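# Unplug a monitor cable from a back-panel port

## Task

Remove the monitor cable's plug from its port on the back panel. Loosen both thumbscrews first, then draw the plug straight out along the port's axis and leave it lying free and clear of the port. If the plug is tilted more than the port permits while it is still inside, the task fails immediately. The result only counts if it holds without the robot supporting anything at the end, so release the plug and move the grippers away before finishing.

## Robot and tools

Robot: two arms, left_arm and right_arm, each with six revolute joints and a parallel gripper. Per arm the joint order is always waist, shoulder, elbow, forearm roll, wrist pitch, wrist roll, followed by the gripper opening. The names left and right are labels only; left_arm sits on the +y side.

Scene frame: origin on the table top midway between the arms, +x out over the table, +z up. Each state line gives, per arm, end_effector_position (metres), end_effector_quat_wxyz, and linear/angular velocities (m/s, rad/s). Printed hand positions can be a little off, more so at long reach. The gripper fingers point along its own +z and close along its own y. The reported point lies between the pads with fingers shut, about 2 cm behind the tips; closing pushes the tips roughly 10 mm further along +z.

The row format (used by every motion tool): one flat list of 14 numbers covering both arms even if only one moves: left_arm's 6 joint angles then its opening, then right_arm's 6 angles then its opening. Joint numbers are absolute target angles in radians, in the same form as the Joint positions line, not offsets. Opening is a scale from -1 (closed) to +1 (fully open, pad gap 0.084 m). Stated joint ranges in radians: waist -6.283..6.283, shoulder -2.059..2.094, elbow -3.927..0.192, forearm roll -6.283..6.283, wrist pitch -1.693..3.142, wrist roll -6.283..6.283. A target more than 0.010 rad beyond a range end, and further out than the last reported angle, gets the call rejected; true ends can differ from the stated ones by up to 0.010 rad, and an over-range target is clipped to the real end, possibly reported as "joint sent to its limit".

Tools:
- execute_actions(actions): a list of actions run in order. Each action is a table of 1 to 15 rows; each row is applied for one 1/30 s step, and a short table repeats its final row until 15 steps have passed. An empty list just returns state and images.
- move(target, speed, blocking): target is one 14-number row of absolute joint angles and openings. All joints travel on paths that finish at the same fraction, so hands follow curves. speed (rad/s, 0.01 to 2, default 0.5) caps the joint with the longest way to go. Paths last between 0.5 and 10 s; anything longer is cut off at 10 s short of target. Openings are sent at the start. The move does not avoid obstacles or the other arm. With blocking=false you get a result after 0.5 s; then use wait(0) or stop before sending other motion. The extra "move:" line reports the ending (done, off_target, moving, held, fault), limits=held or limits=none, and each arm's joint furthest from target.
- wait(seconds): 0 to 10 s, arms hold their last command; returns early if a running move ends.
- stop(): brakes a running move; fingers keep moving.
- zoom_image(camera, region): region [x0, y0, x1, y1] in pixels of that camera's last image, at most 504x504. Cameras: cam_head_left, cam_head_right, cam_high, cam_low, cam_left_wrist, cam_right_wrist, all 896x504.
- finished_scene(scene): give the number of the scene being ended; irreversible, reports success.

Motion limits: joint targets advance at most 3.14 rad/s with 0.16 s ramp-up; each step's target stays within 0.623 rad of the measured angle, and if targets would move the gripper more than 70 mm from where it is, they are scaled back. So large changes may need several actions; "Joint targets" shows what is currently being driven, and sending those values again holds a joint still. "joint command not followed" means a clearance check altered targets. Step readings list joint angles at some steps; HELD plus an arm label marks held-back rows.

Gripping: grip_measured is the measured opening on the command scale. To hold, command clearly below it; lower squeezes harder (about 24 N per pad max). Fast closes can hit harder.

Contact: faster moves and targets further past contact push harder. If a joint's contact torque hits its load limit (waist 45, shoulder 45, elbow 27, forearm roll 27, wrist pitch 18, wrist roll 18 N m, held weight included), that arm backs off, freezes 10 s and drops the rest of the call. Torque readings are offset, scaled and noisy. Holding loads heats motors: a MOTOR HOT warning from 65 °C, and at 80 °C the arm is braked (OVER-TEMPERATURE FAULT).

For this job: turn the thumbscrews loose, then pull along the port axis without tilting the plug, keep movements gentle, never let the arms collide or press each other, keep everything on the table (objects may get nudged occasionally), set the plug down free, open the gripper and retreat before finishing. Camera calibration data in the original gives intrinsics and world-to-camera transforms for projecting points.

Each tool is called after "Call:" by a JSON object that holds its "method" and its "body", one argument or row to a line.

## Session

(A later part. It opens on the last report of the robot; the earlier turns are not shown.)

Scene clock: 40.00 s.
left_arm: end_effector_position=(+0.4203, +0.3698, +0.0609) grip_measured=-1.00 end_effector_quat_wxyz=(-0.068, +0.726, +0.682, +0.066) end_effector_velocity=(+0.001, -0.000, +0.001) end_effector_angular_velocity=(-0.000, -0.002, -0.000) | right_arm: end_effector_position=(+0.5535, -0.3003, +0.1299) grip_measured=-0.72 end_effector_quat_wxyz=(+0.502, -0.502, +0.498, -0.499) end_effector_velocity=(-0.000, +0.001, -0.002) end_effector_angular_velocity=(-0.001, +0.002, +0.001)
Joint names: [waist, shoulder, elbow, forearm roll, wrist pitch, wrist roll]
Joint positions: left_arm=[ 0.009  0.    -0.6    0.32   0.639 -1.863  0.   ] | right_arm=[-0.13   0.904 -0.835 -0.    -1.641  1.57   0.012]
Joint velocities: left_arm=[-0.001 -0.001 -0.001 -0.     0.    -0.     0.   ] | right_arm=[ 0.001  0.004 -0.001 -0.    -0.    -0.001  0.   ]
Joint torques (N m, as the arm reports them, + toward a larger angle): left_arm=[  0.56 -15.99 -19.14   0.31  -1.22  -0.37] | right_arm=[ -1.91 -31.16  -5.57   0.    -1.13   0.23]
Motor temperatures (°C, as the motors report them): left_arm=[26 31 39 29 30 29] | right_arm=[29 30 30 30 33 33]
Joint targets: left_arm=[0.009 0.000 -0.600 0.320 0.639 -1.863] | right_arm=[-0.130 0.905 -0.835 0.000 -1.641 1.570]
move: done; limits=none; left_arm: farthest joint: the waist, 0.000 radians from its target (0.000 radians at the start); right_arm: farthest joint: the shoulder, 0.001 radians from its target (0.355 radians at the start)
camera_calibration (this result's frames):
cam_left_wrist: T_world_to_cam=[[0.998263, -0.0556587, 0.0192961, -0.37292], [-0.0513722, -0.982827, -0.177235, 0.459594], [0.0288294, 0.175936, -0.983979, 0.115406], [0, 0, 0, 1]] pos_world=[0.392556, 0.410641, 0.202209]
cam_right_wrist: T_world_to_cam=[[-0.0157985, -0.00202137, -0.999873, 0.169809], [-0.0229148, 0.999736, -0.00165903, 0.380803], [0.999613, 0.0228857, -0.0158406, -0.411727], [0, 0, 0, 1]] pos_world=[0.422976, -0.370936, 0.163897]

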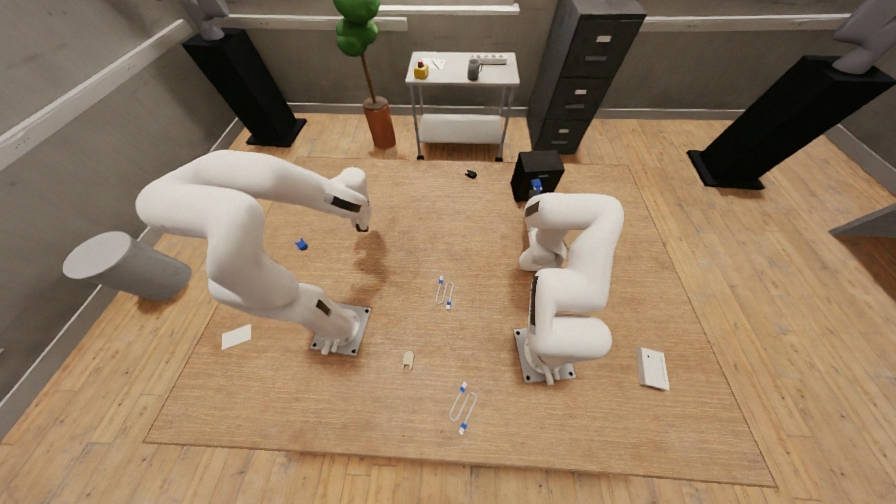

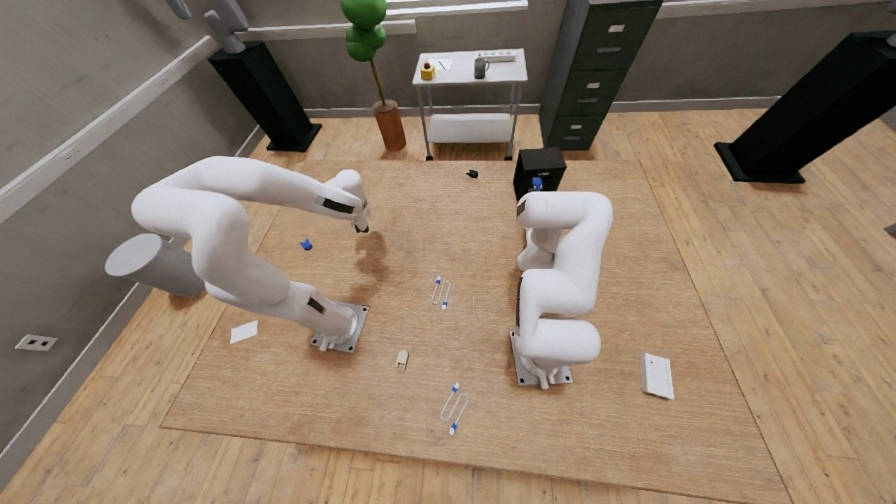

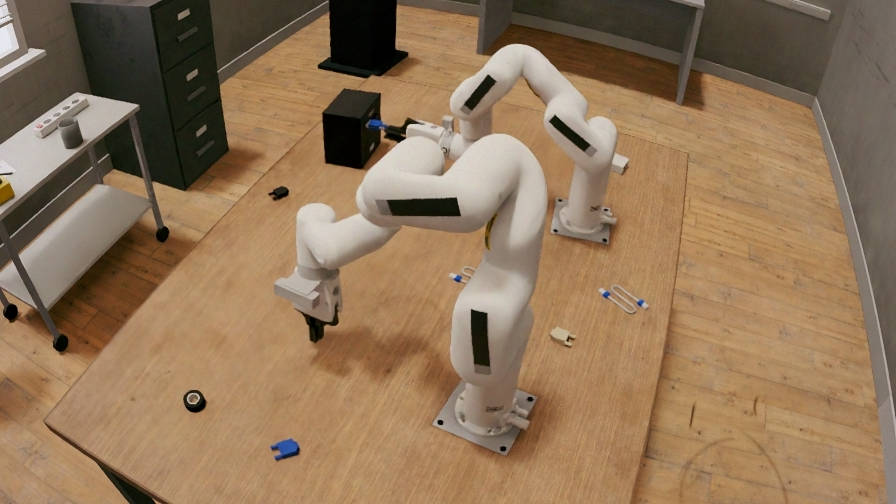

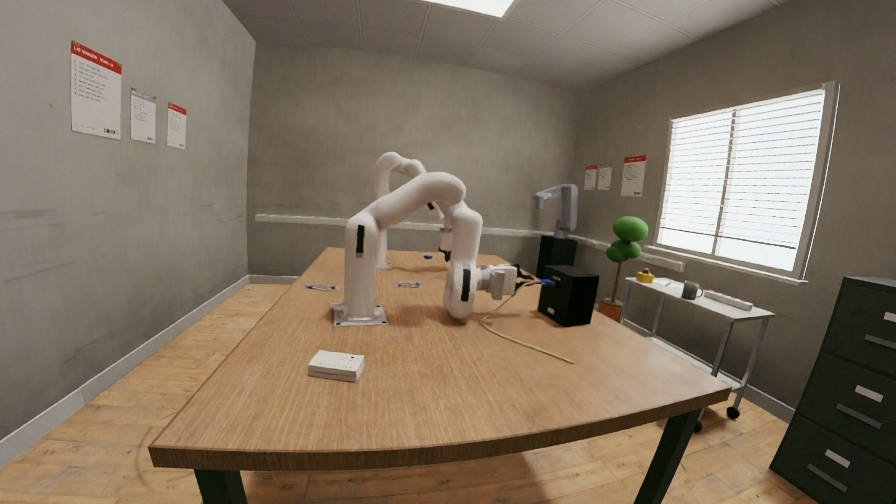

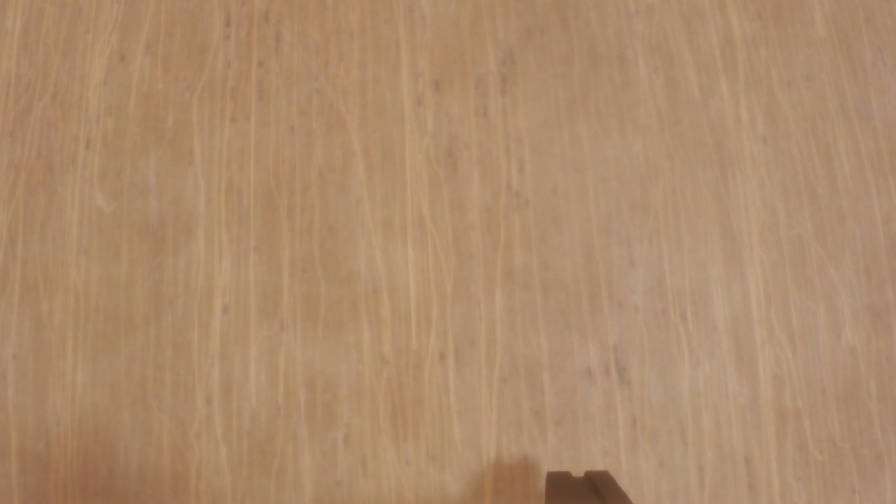

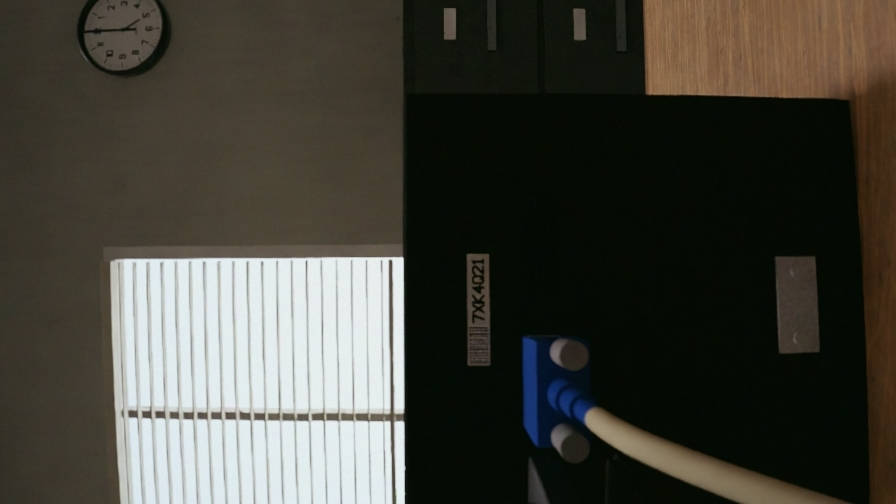

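Call:
{"method": "move", "body": {
  "target": [0.009,0,-0.6,0.32,0.639,-1.863,-1,-0.137,0.915,-0.86,0,-1.626,1.57,-0.7],
  "speed": 0.1
}}

Call:
{"method": "move", "body": {
  "target": [0.009,0,-0.6,0.32,0.639,-1.863,-1,-0.137,0.924,-0.907,0,-1.588,1.57,-0.7],
  "speed": 0.08
}}

Call:
{"method": "move", "body": {
  "target": [0.009,0,-0.6,0.32,0.639,-1.863,-1,-0.137,0.924,-0.907,0,-1.588,1.57,-1]
}}

Scene clock: 50.20 s.
left_arm: end_effector_position=(+0.4203, +0.3698, +0.0609) grip_measured=-1.00 end_effector_quat_wxyz=(-0.068, +0.726, +0.682, +0.066) end_effector_velocity=(+0.000, -0.000, +0.001) end_effector_angular_velocity=(+0.000, -0.001, -0.001) | right_arm: end_effector_position=(+0.5599, -0.3042, +0.1279) grip_measured=-0.72 end_effector_quat_wxyz=(+0.500, -0.500, +0.500, -0.500) end_effector_velocity=(+0.001, -0.000, -0.000) end_effector_angular_velocity=(+0.000, -0.000, -0.000)
Joint names: [waist, shoulder, elbow, forearm roll, wrist pitch, wrist roll]
Joint positions: left_arm=[ 0.009 -0.    -0.6    0.32   0.639 -1.863  0.   ] | right_arm=[-0.137  0.915 -0.86  -0.    -1.626  1.57   0.012]
Joint velocities: left_arm=[-0.    -0.001 -0.001 -0.     0.001  0.001  0.   ] | right_arm=[-0.001  0.001 -0.002 -0.     0.001  0.     0.   ]
Joint torques (N m, as the arm reports them, + toward a larger angle): left_arm=[  0.85 -15.04 -19.35   0.51  -1.    -0.85] | right_arm=[ -1.96 -31.4   -5.91  -0.03  -1.11   0.44]
Motor temperatures (°C, as the motors report them): left_arm=[26 31 39 29 30 29] | right_arm=[29 30 30 30 33 33]
Joint targets: left_arm=[0.009 0.000 -0.600 0.320 0.639 -1.863] | right_arm=[-0.137 0.915 -0.860 0.000 -1.626 1.570]
move: done; limits=none; left_arm: farthest joint: the waist, 0.000 radians from its target (0.000 radians at the start); right_arm: farthest joint: the waist, 0.000 radians from its target (0.007 radians at the start)
camera_calibration (this result's frames):
cam_left_wrist: T_world_to_cam=[[0.998263, -0.0556588, 0.0192958, -0.37292], [-0.0513723, -0.982827, -0.177235, 0.459594], [0.0288291, 0.175936, -0.983979, 0.115406], [0, 0, 0, 1]] pos_world=[0.392556, 0.410641, 0.202209]
cam_right_wrist: T_world_to_cam=[[-0.0162013, -0.00190949, -0.999867, 0.168192], [-0.0159991, 0.999871, -0.00165026, 0.381002], [0.999741, 0.0159702, -0.0162297, -0.420222], [0, 0, 0, 1]] pos_world=[0.428934, -0.37392, 0.161978]

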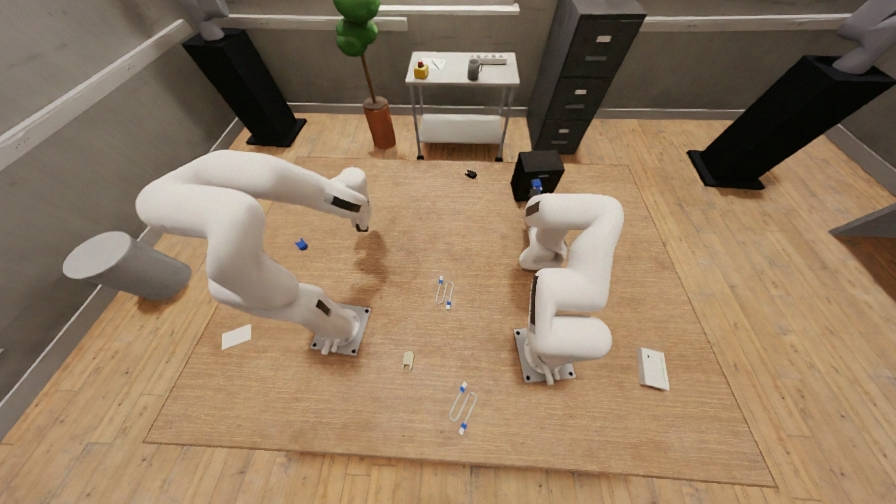

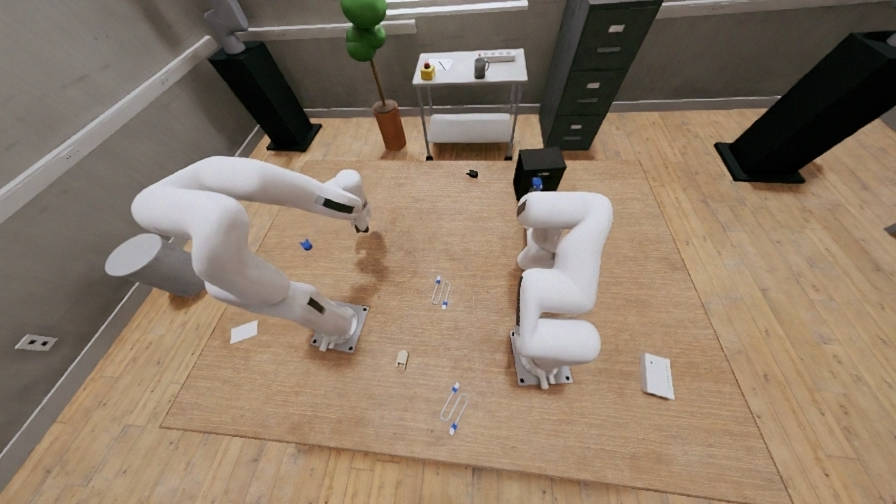

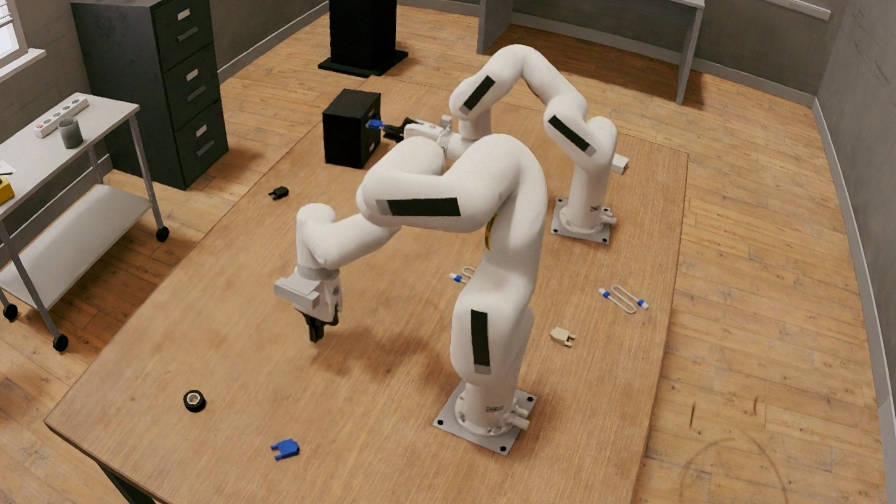

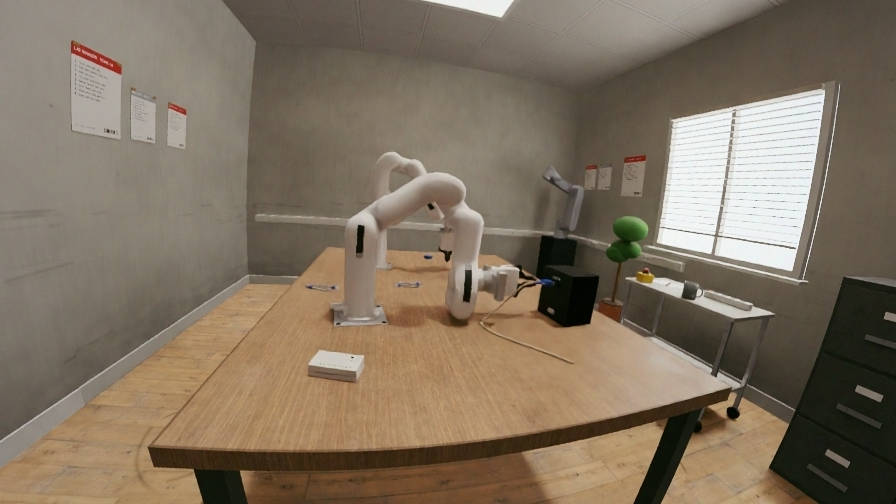

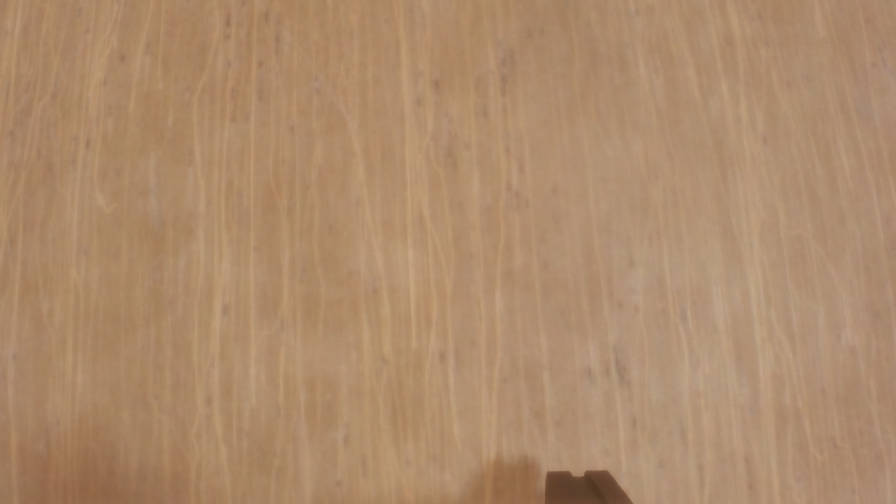

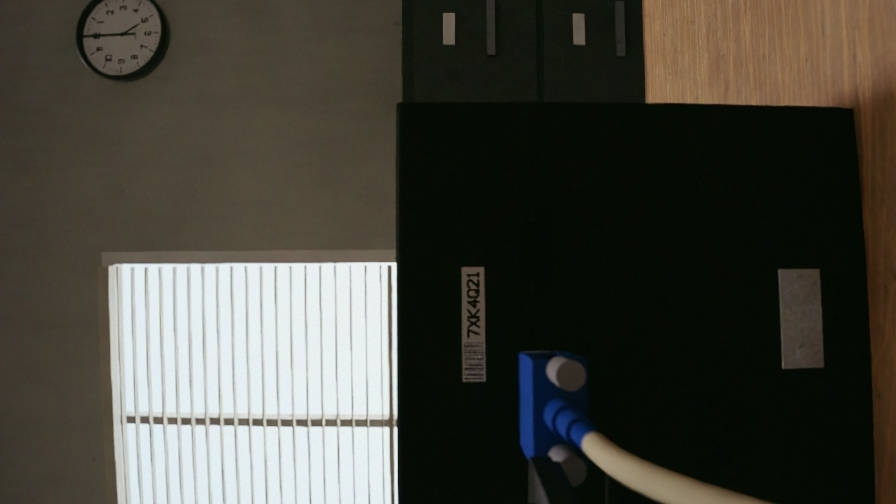

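Scene clock: 51.17 s.
left_arm: end_effector_position=(+0.4203, +0.3698, +0.0609) grip_measured=-1.00 end_effector_quat_wxyz=(-0.068, +0.726, +0.682, +0.066) end_effector_velocity=(+0.000, -0.000, +0.000) end_effector_angular_velocity=(+0.000, -0.001, -0.000) | right_arm: end_effector_position=(+0.5742, -0.3042, +0.1280) grip_measured=-0.72 end_effector_quat_wxyz=(+0.500, -0.500, +0.500, -0.500) end_effector_velocity=(+0.001, +0.000, +0.000) end_effector_angular_velocity=(+0.000, -0.001, +0.000)
Joint names: [waist, shoulder, elbow, forearm roll, wrist pitch, wrist roll]
Joint positions: left_arm=[ 0.009  0.    -0.6    0.32   0.639 -1.863  0.   ] | right_arm=[-0.137  0.924 -0.907  0.    -1.588  1.57   0.012]
Joint velocities: left_arm=[-0.    -0.001  0.     0.    -0.     0.     0.   ] | right_arm=[ 0.     0.001 -0.002 -0.     0.001  0.    -0.   ]
Joint torques (N m, as the arm reports them, + toward a larger angle): left_arm=[  0.57 -15.59 -19.68   0.28  -1.02  -0.32] | right_arm=[ -1.69 -32.67  -6.8   -0.11  -1.4    0.39]
Motor temperatures (°C, as the motors report them): left_arm=[26 31 39 29 30 29] | right_arm=[29 30 30 30 33 33]
Joint targets: left_arm=[0.009 0.000 -0.600 0.320 0.639 -1.863] | right_arm=[-0.137 0.924 -0.907 0.000 -1.588 1.570]
move: done; limits=none; left_arm: farthest joint: the waist, 0.000 radians from its target (0.000 radians at the start); right_arm: farthest joint: the waist, 0.000 radians from its target (0.000 radians at the start)
camera_calibration (this result's frames):
cam_left_wrist: T_world_to_cam=[[0.998263, -0.0556589, 0.0192957, -0.37292], [-0.0513724, -0.982827, -0.177235, 0.459594], [0.028829, 0.175936, -0.983979, 0.115406], [0, 0, 0, 1]] pos_world=[0.392556, 0.410641, 0.202209]
cam_right_wrist: T_world_to_cam=[[-0.0162451, -0.00190924, -0.999866, 0.168559], [-0.0159084, 0.999872, -0.00165078, 0.381234], [0.999741, 0.0158795, -0.0162734, -0.434513], [0, 0, 0, 1]] pos_world=[0.443203, -0.373964, 0.162095]

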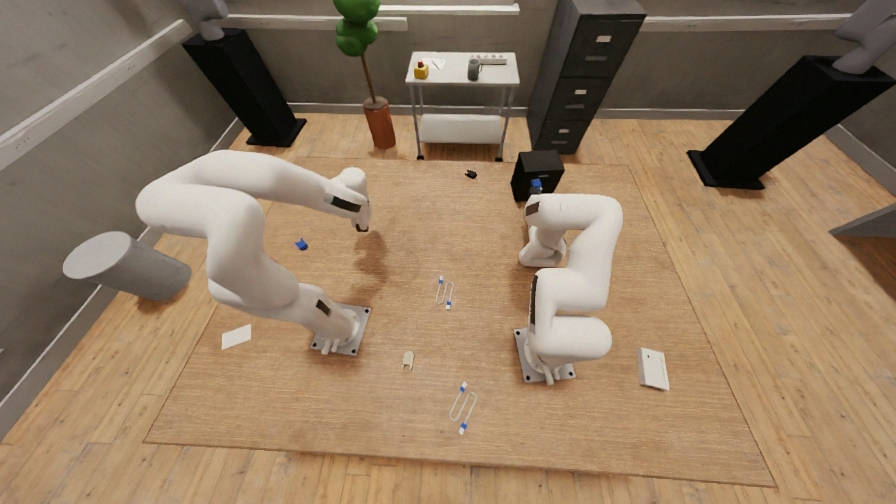

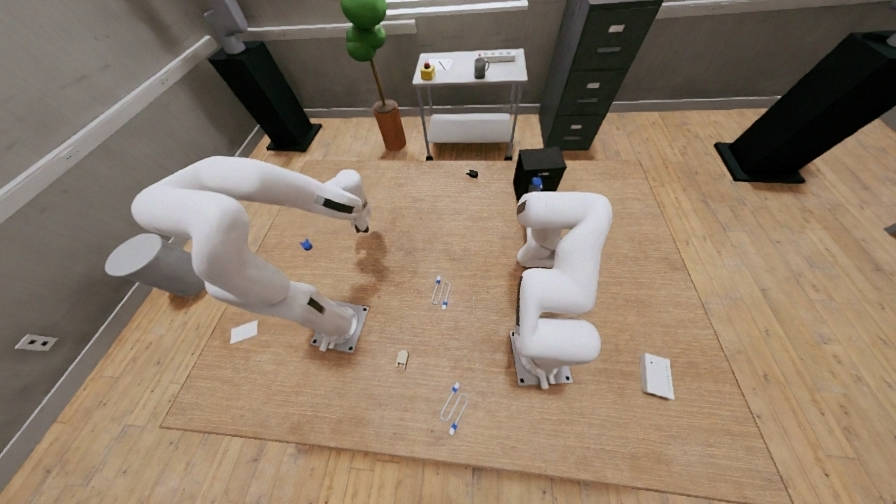

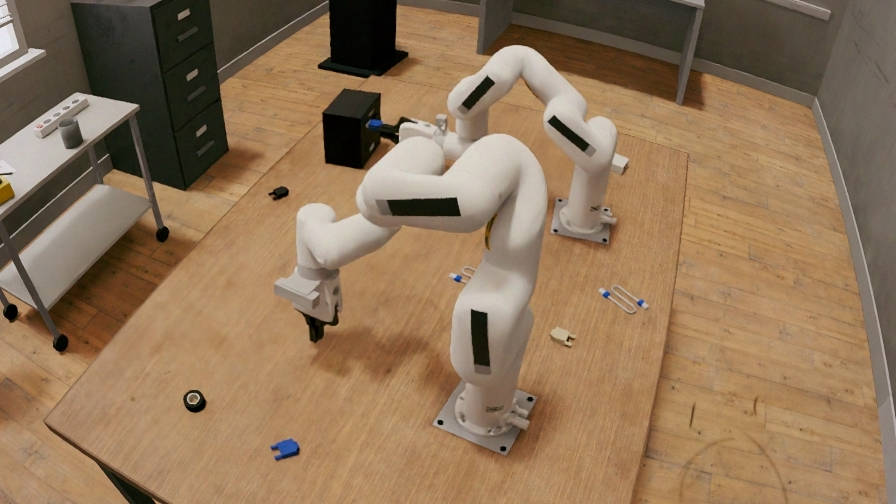

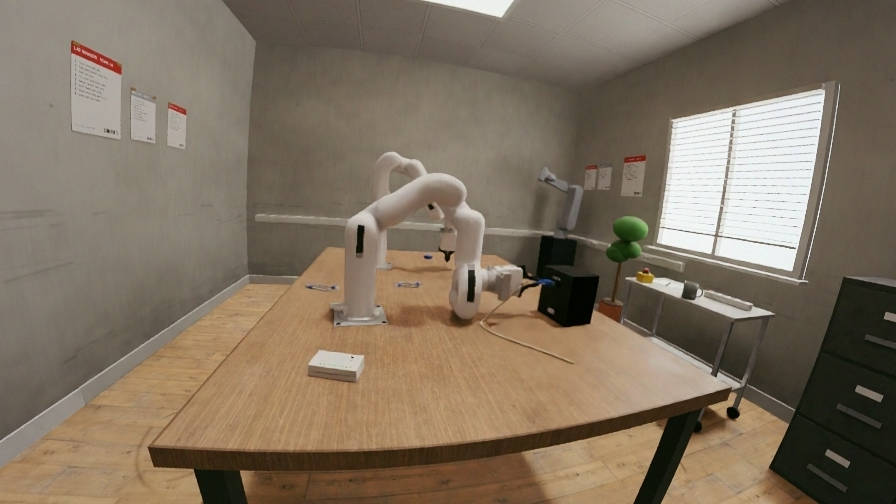

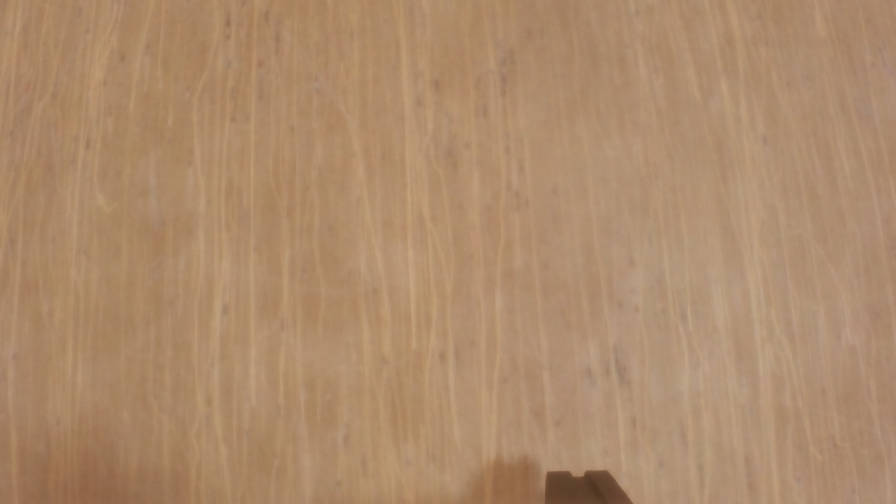

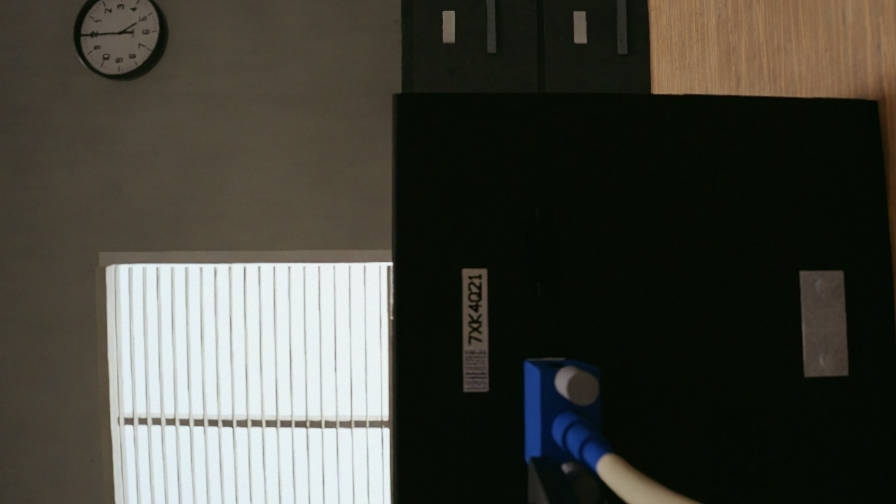

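Scene clock: 51.87 s.
left_arm: end_effector_position=(+0.4203, +0.3698, +0.0609) grip_measured=-1.00 end_effector_quat_wxyz=(-0.068, +0.726, +0.682, +0.066) end_effector_velocity=(-0.000, +0.000, -0.001) end_effector_angular_velocity=(+0.000, +0.001, +0.000) | right_arm: end_effector_position=(+0.5743, -0.3042, +0.1285) grip_measured=-0.85 end_effector_quat_wxyz=(+0.500, -0.500, +0.500, -0.501) end_effector_velocity=(+0.000, +0.000, +0.000) end_effector_angular_velocity=(-0.000, -0.001, -0.000)
Joint names: [waist, shoulder, elbow, forearm roll, wrist pitch, wrist roll]
Joint positions: left_arm=[ 0.009 -0.    -0.6    0.32   0.639 -1.863  0.   ] | right_arm=[-0.137  0.924 -0.907  0.    -1.589  1.57   0.007]
Joint velocities: left_arm=[ 0.     0.001  0.001  0.    -0.    -0.     0.   ] | right_arm=[ 0.    -0.001 -0.     0.    -0.    -0.    -0.   ]
Joint torques (N m, as the arm reports them, + toward a larger angle): left_arm=[  0.73 -15.12 -19.67  -0.21  -0.75  -0.69] | right_arm=[ -1.96 -27.95  -5.56  -0.17   0.4    0.46]
Motor temperatures (°C, as the motors report them): left_arm=[26 31 39 29 30 29] | right_arm=[29 30 30 30 33 33]
Joint targets: left_arm=[0.009 0.000 -0.600 0.320 0.639 -1.863] | right_arm=[-0.137 0.924 -0.907 0.000 -1.588 1.570]
move: done; limits=none; left_arm: farthest joint: the waist, 0.000 radians from its target (0.000 radians at the start); right_arm: farthest joint: the wrist pitch, 0.001 radians from its target (0.000 radians at the start)
camera_calibration (this result's frames):
cam_left_wrist: T_world_to_cam=[[0.998263, -0.0556588, 0.0192956, -0.37292], [-0.0513723, -0.982827, -0.177235, 0.459594], [0.0288289, 0.175936, -0.983979, 0.115406], [0, 0, 0, 1]] pos_world=[0.392556, 0.410641, 0.202209]
cam_right_wrist: T_world_to_cam=[[-0.0148145, -0.00192642, -0.999888, 0.168258], [-0.0159084, 0.999872, -0.00169069, 0.38124], [0.999764, 0.0158816, -0.0148432, -0.434816], [0, 0, 0, 1]] pos_world=[0.443271, -0.373962, 0.162429]

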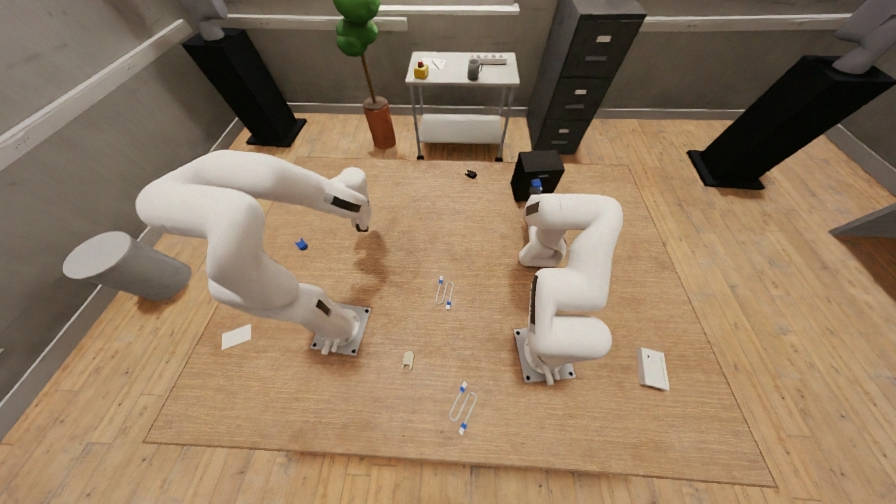

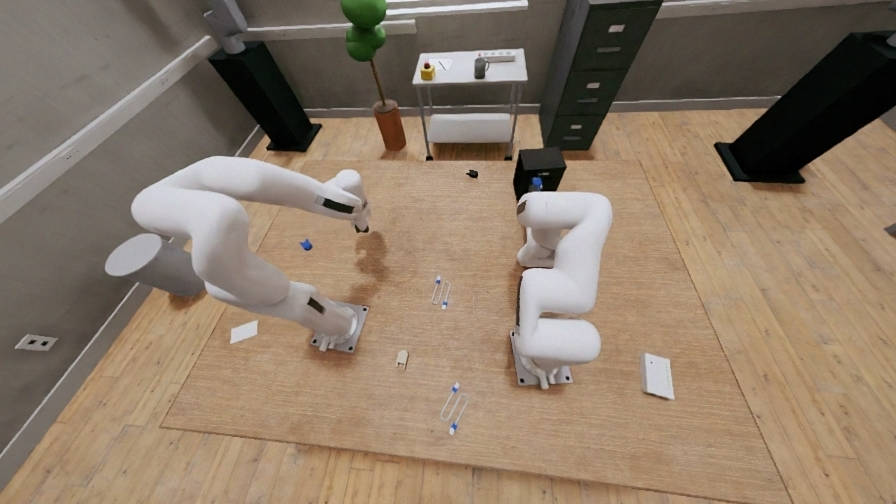

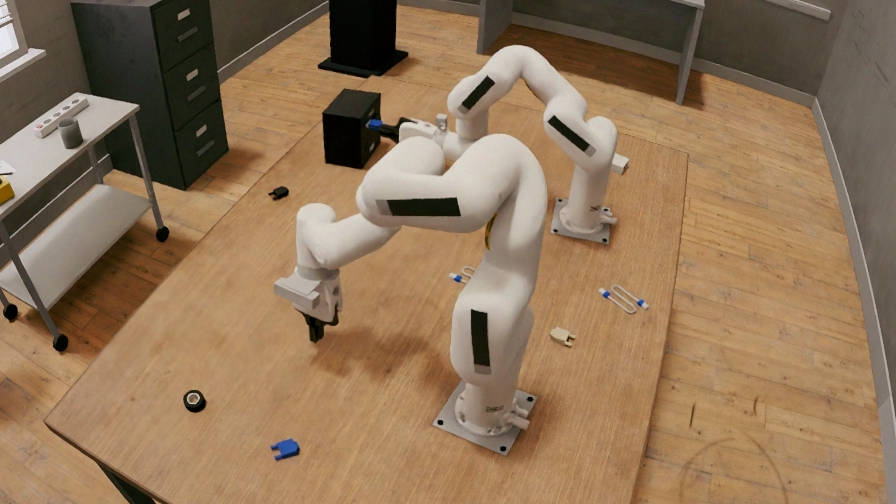

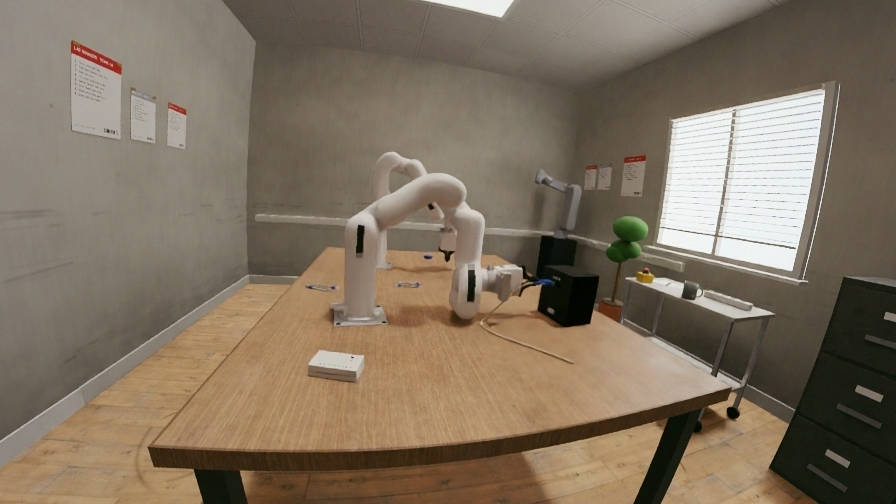

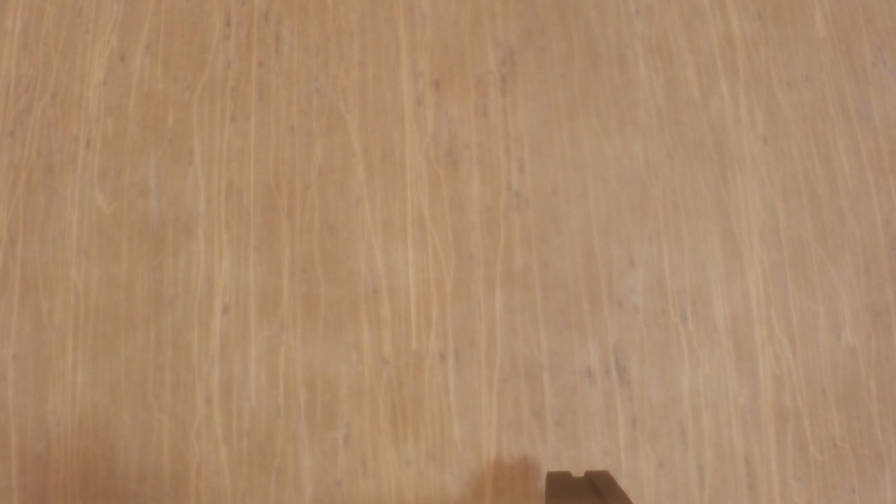

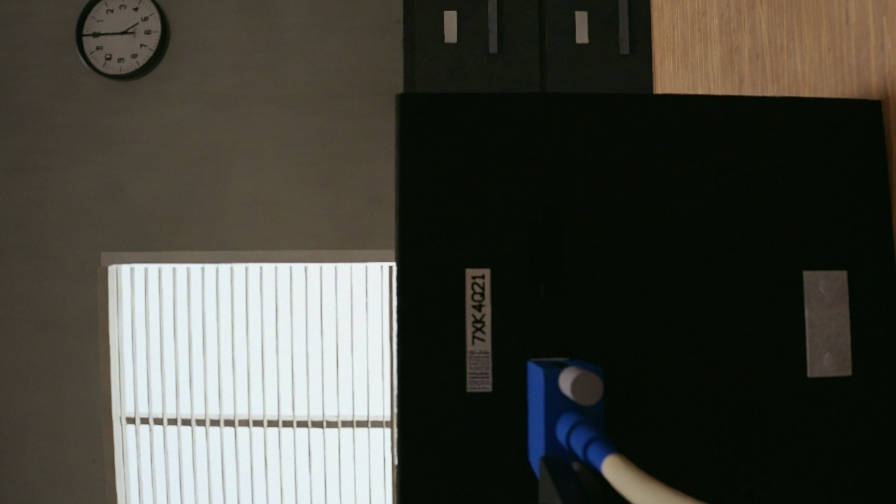

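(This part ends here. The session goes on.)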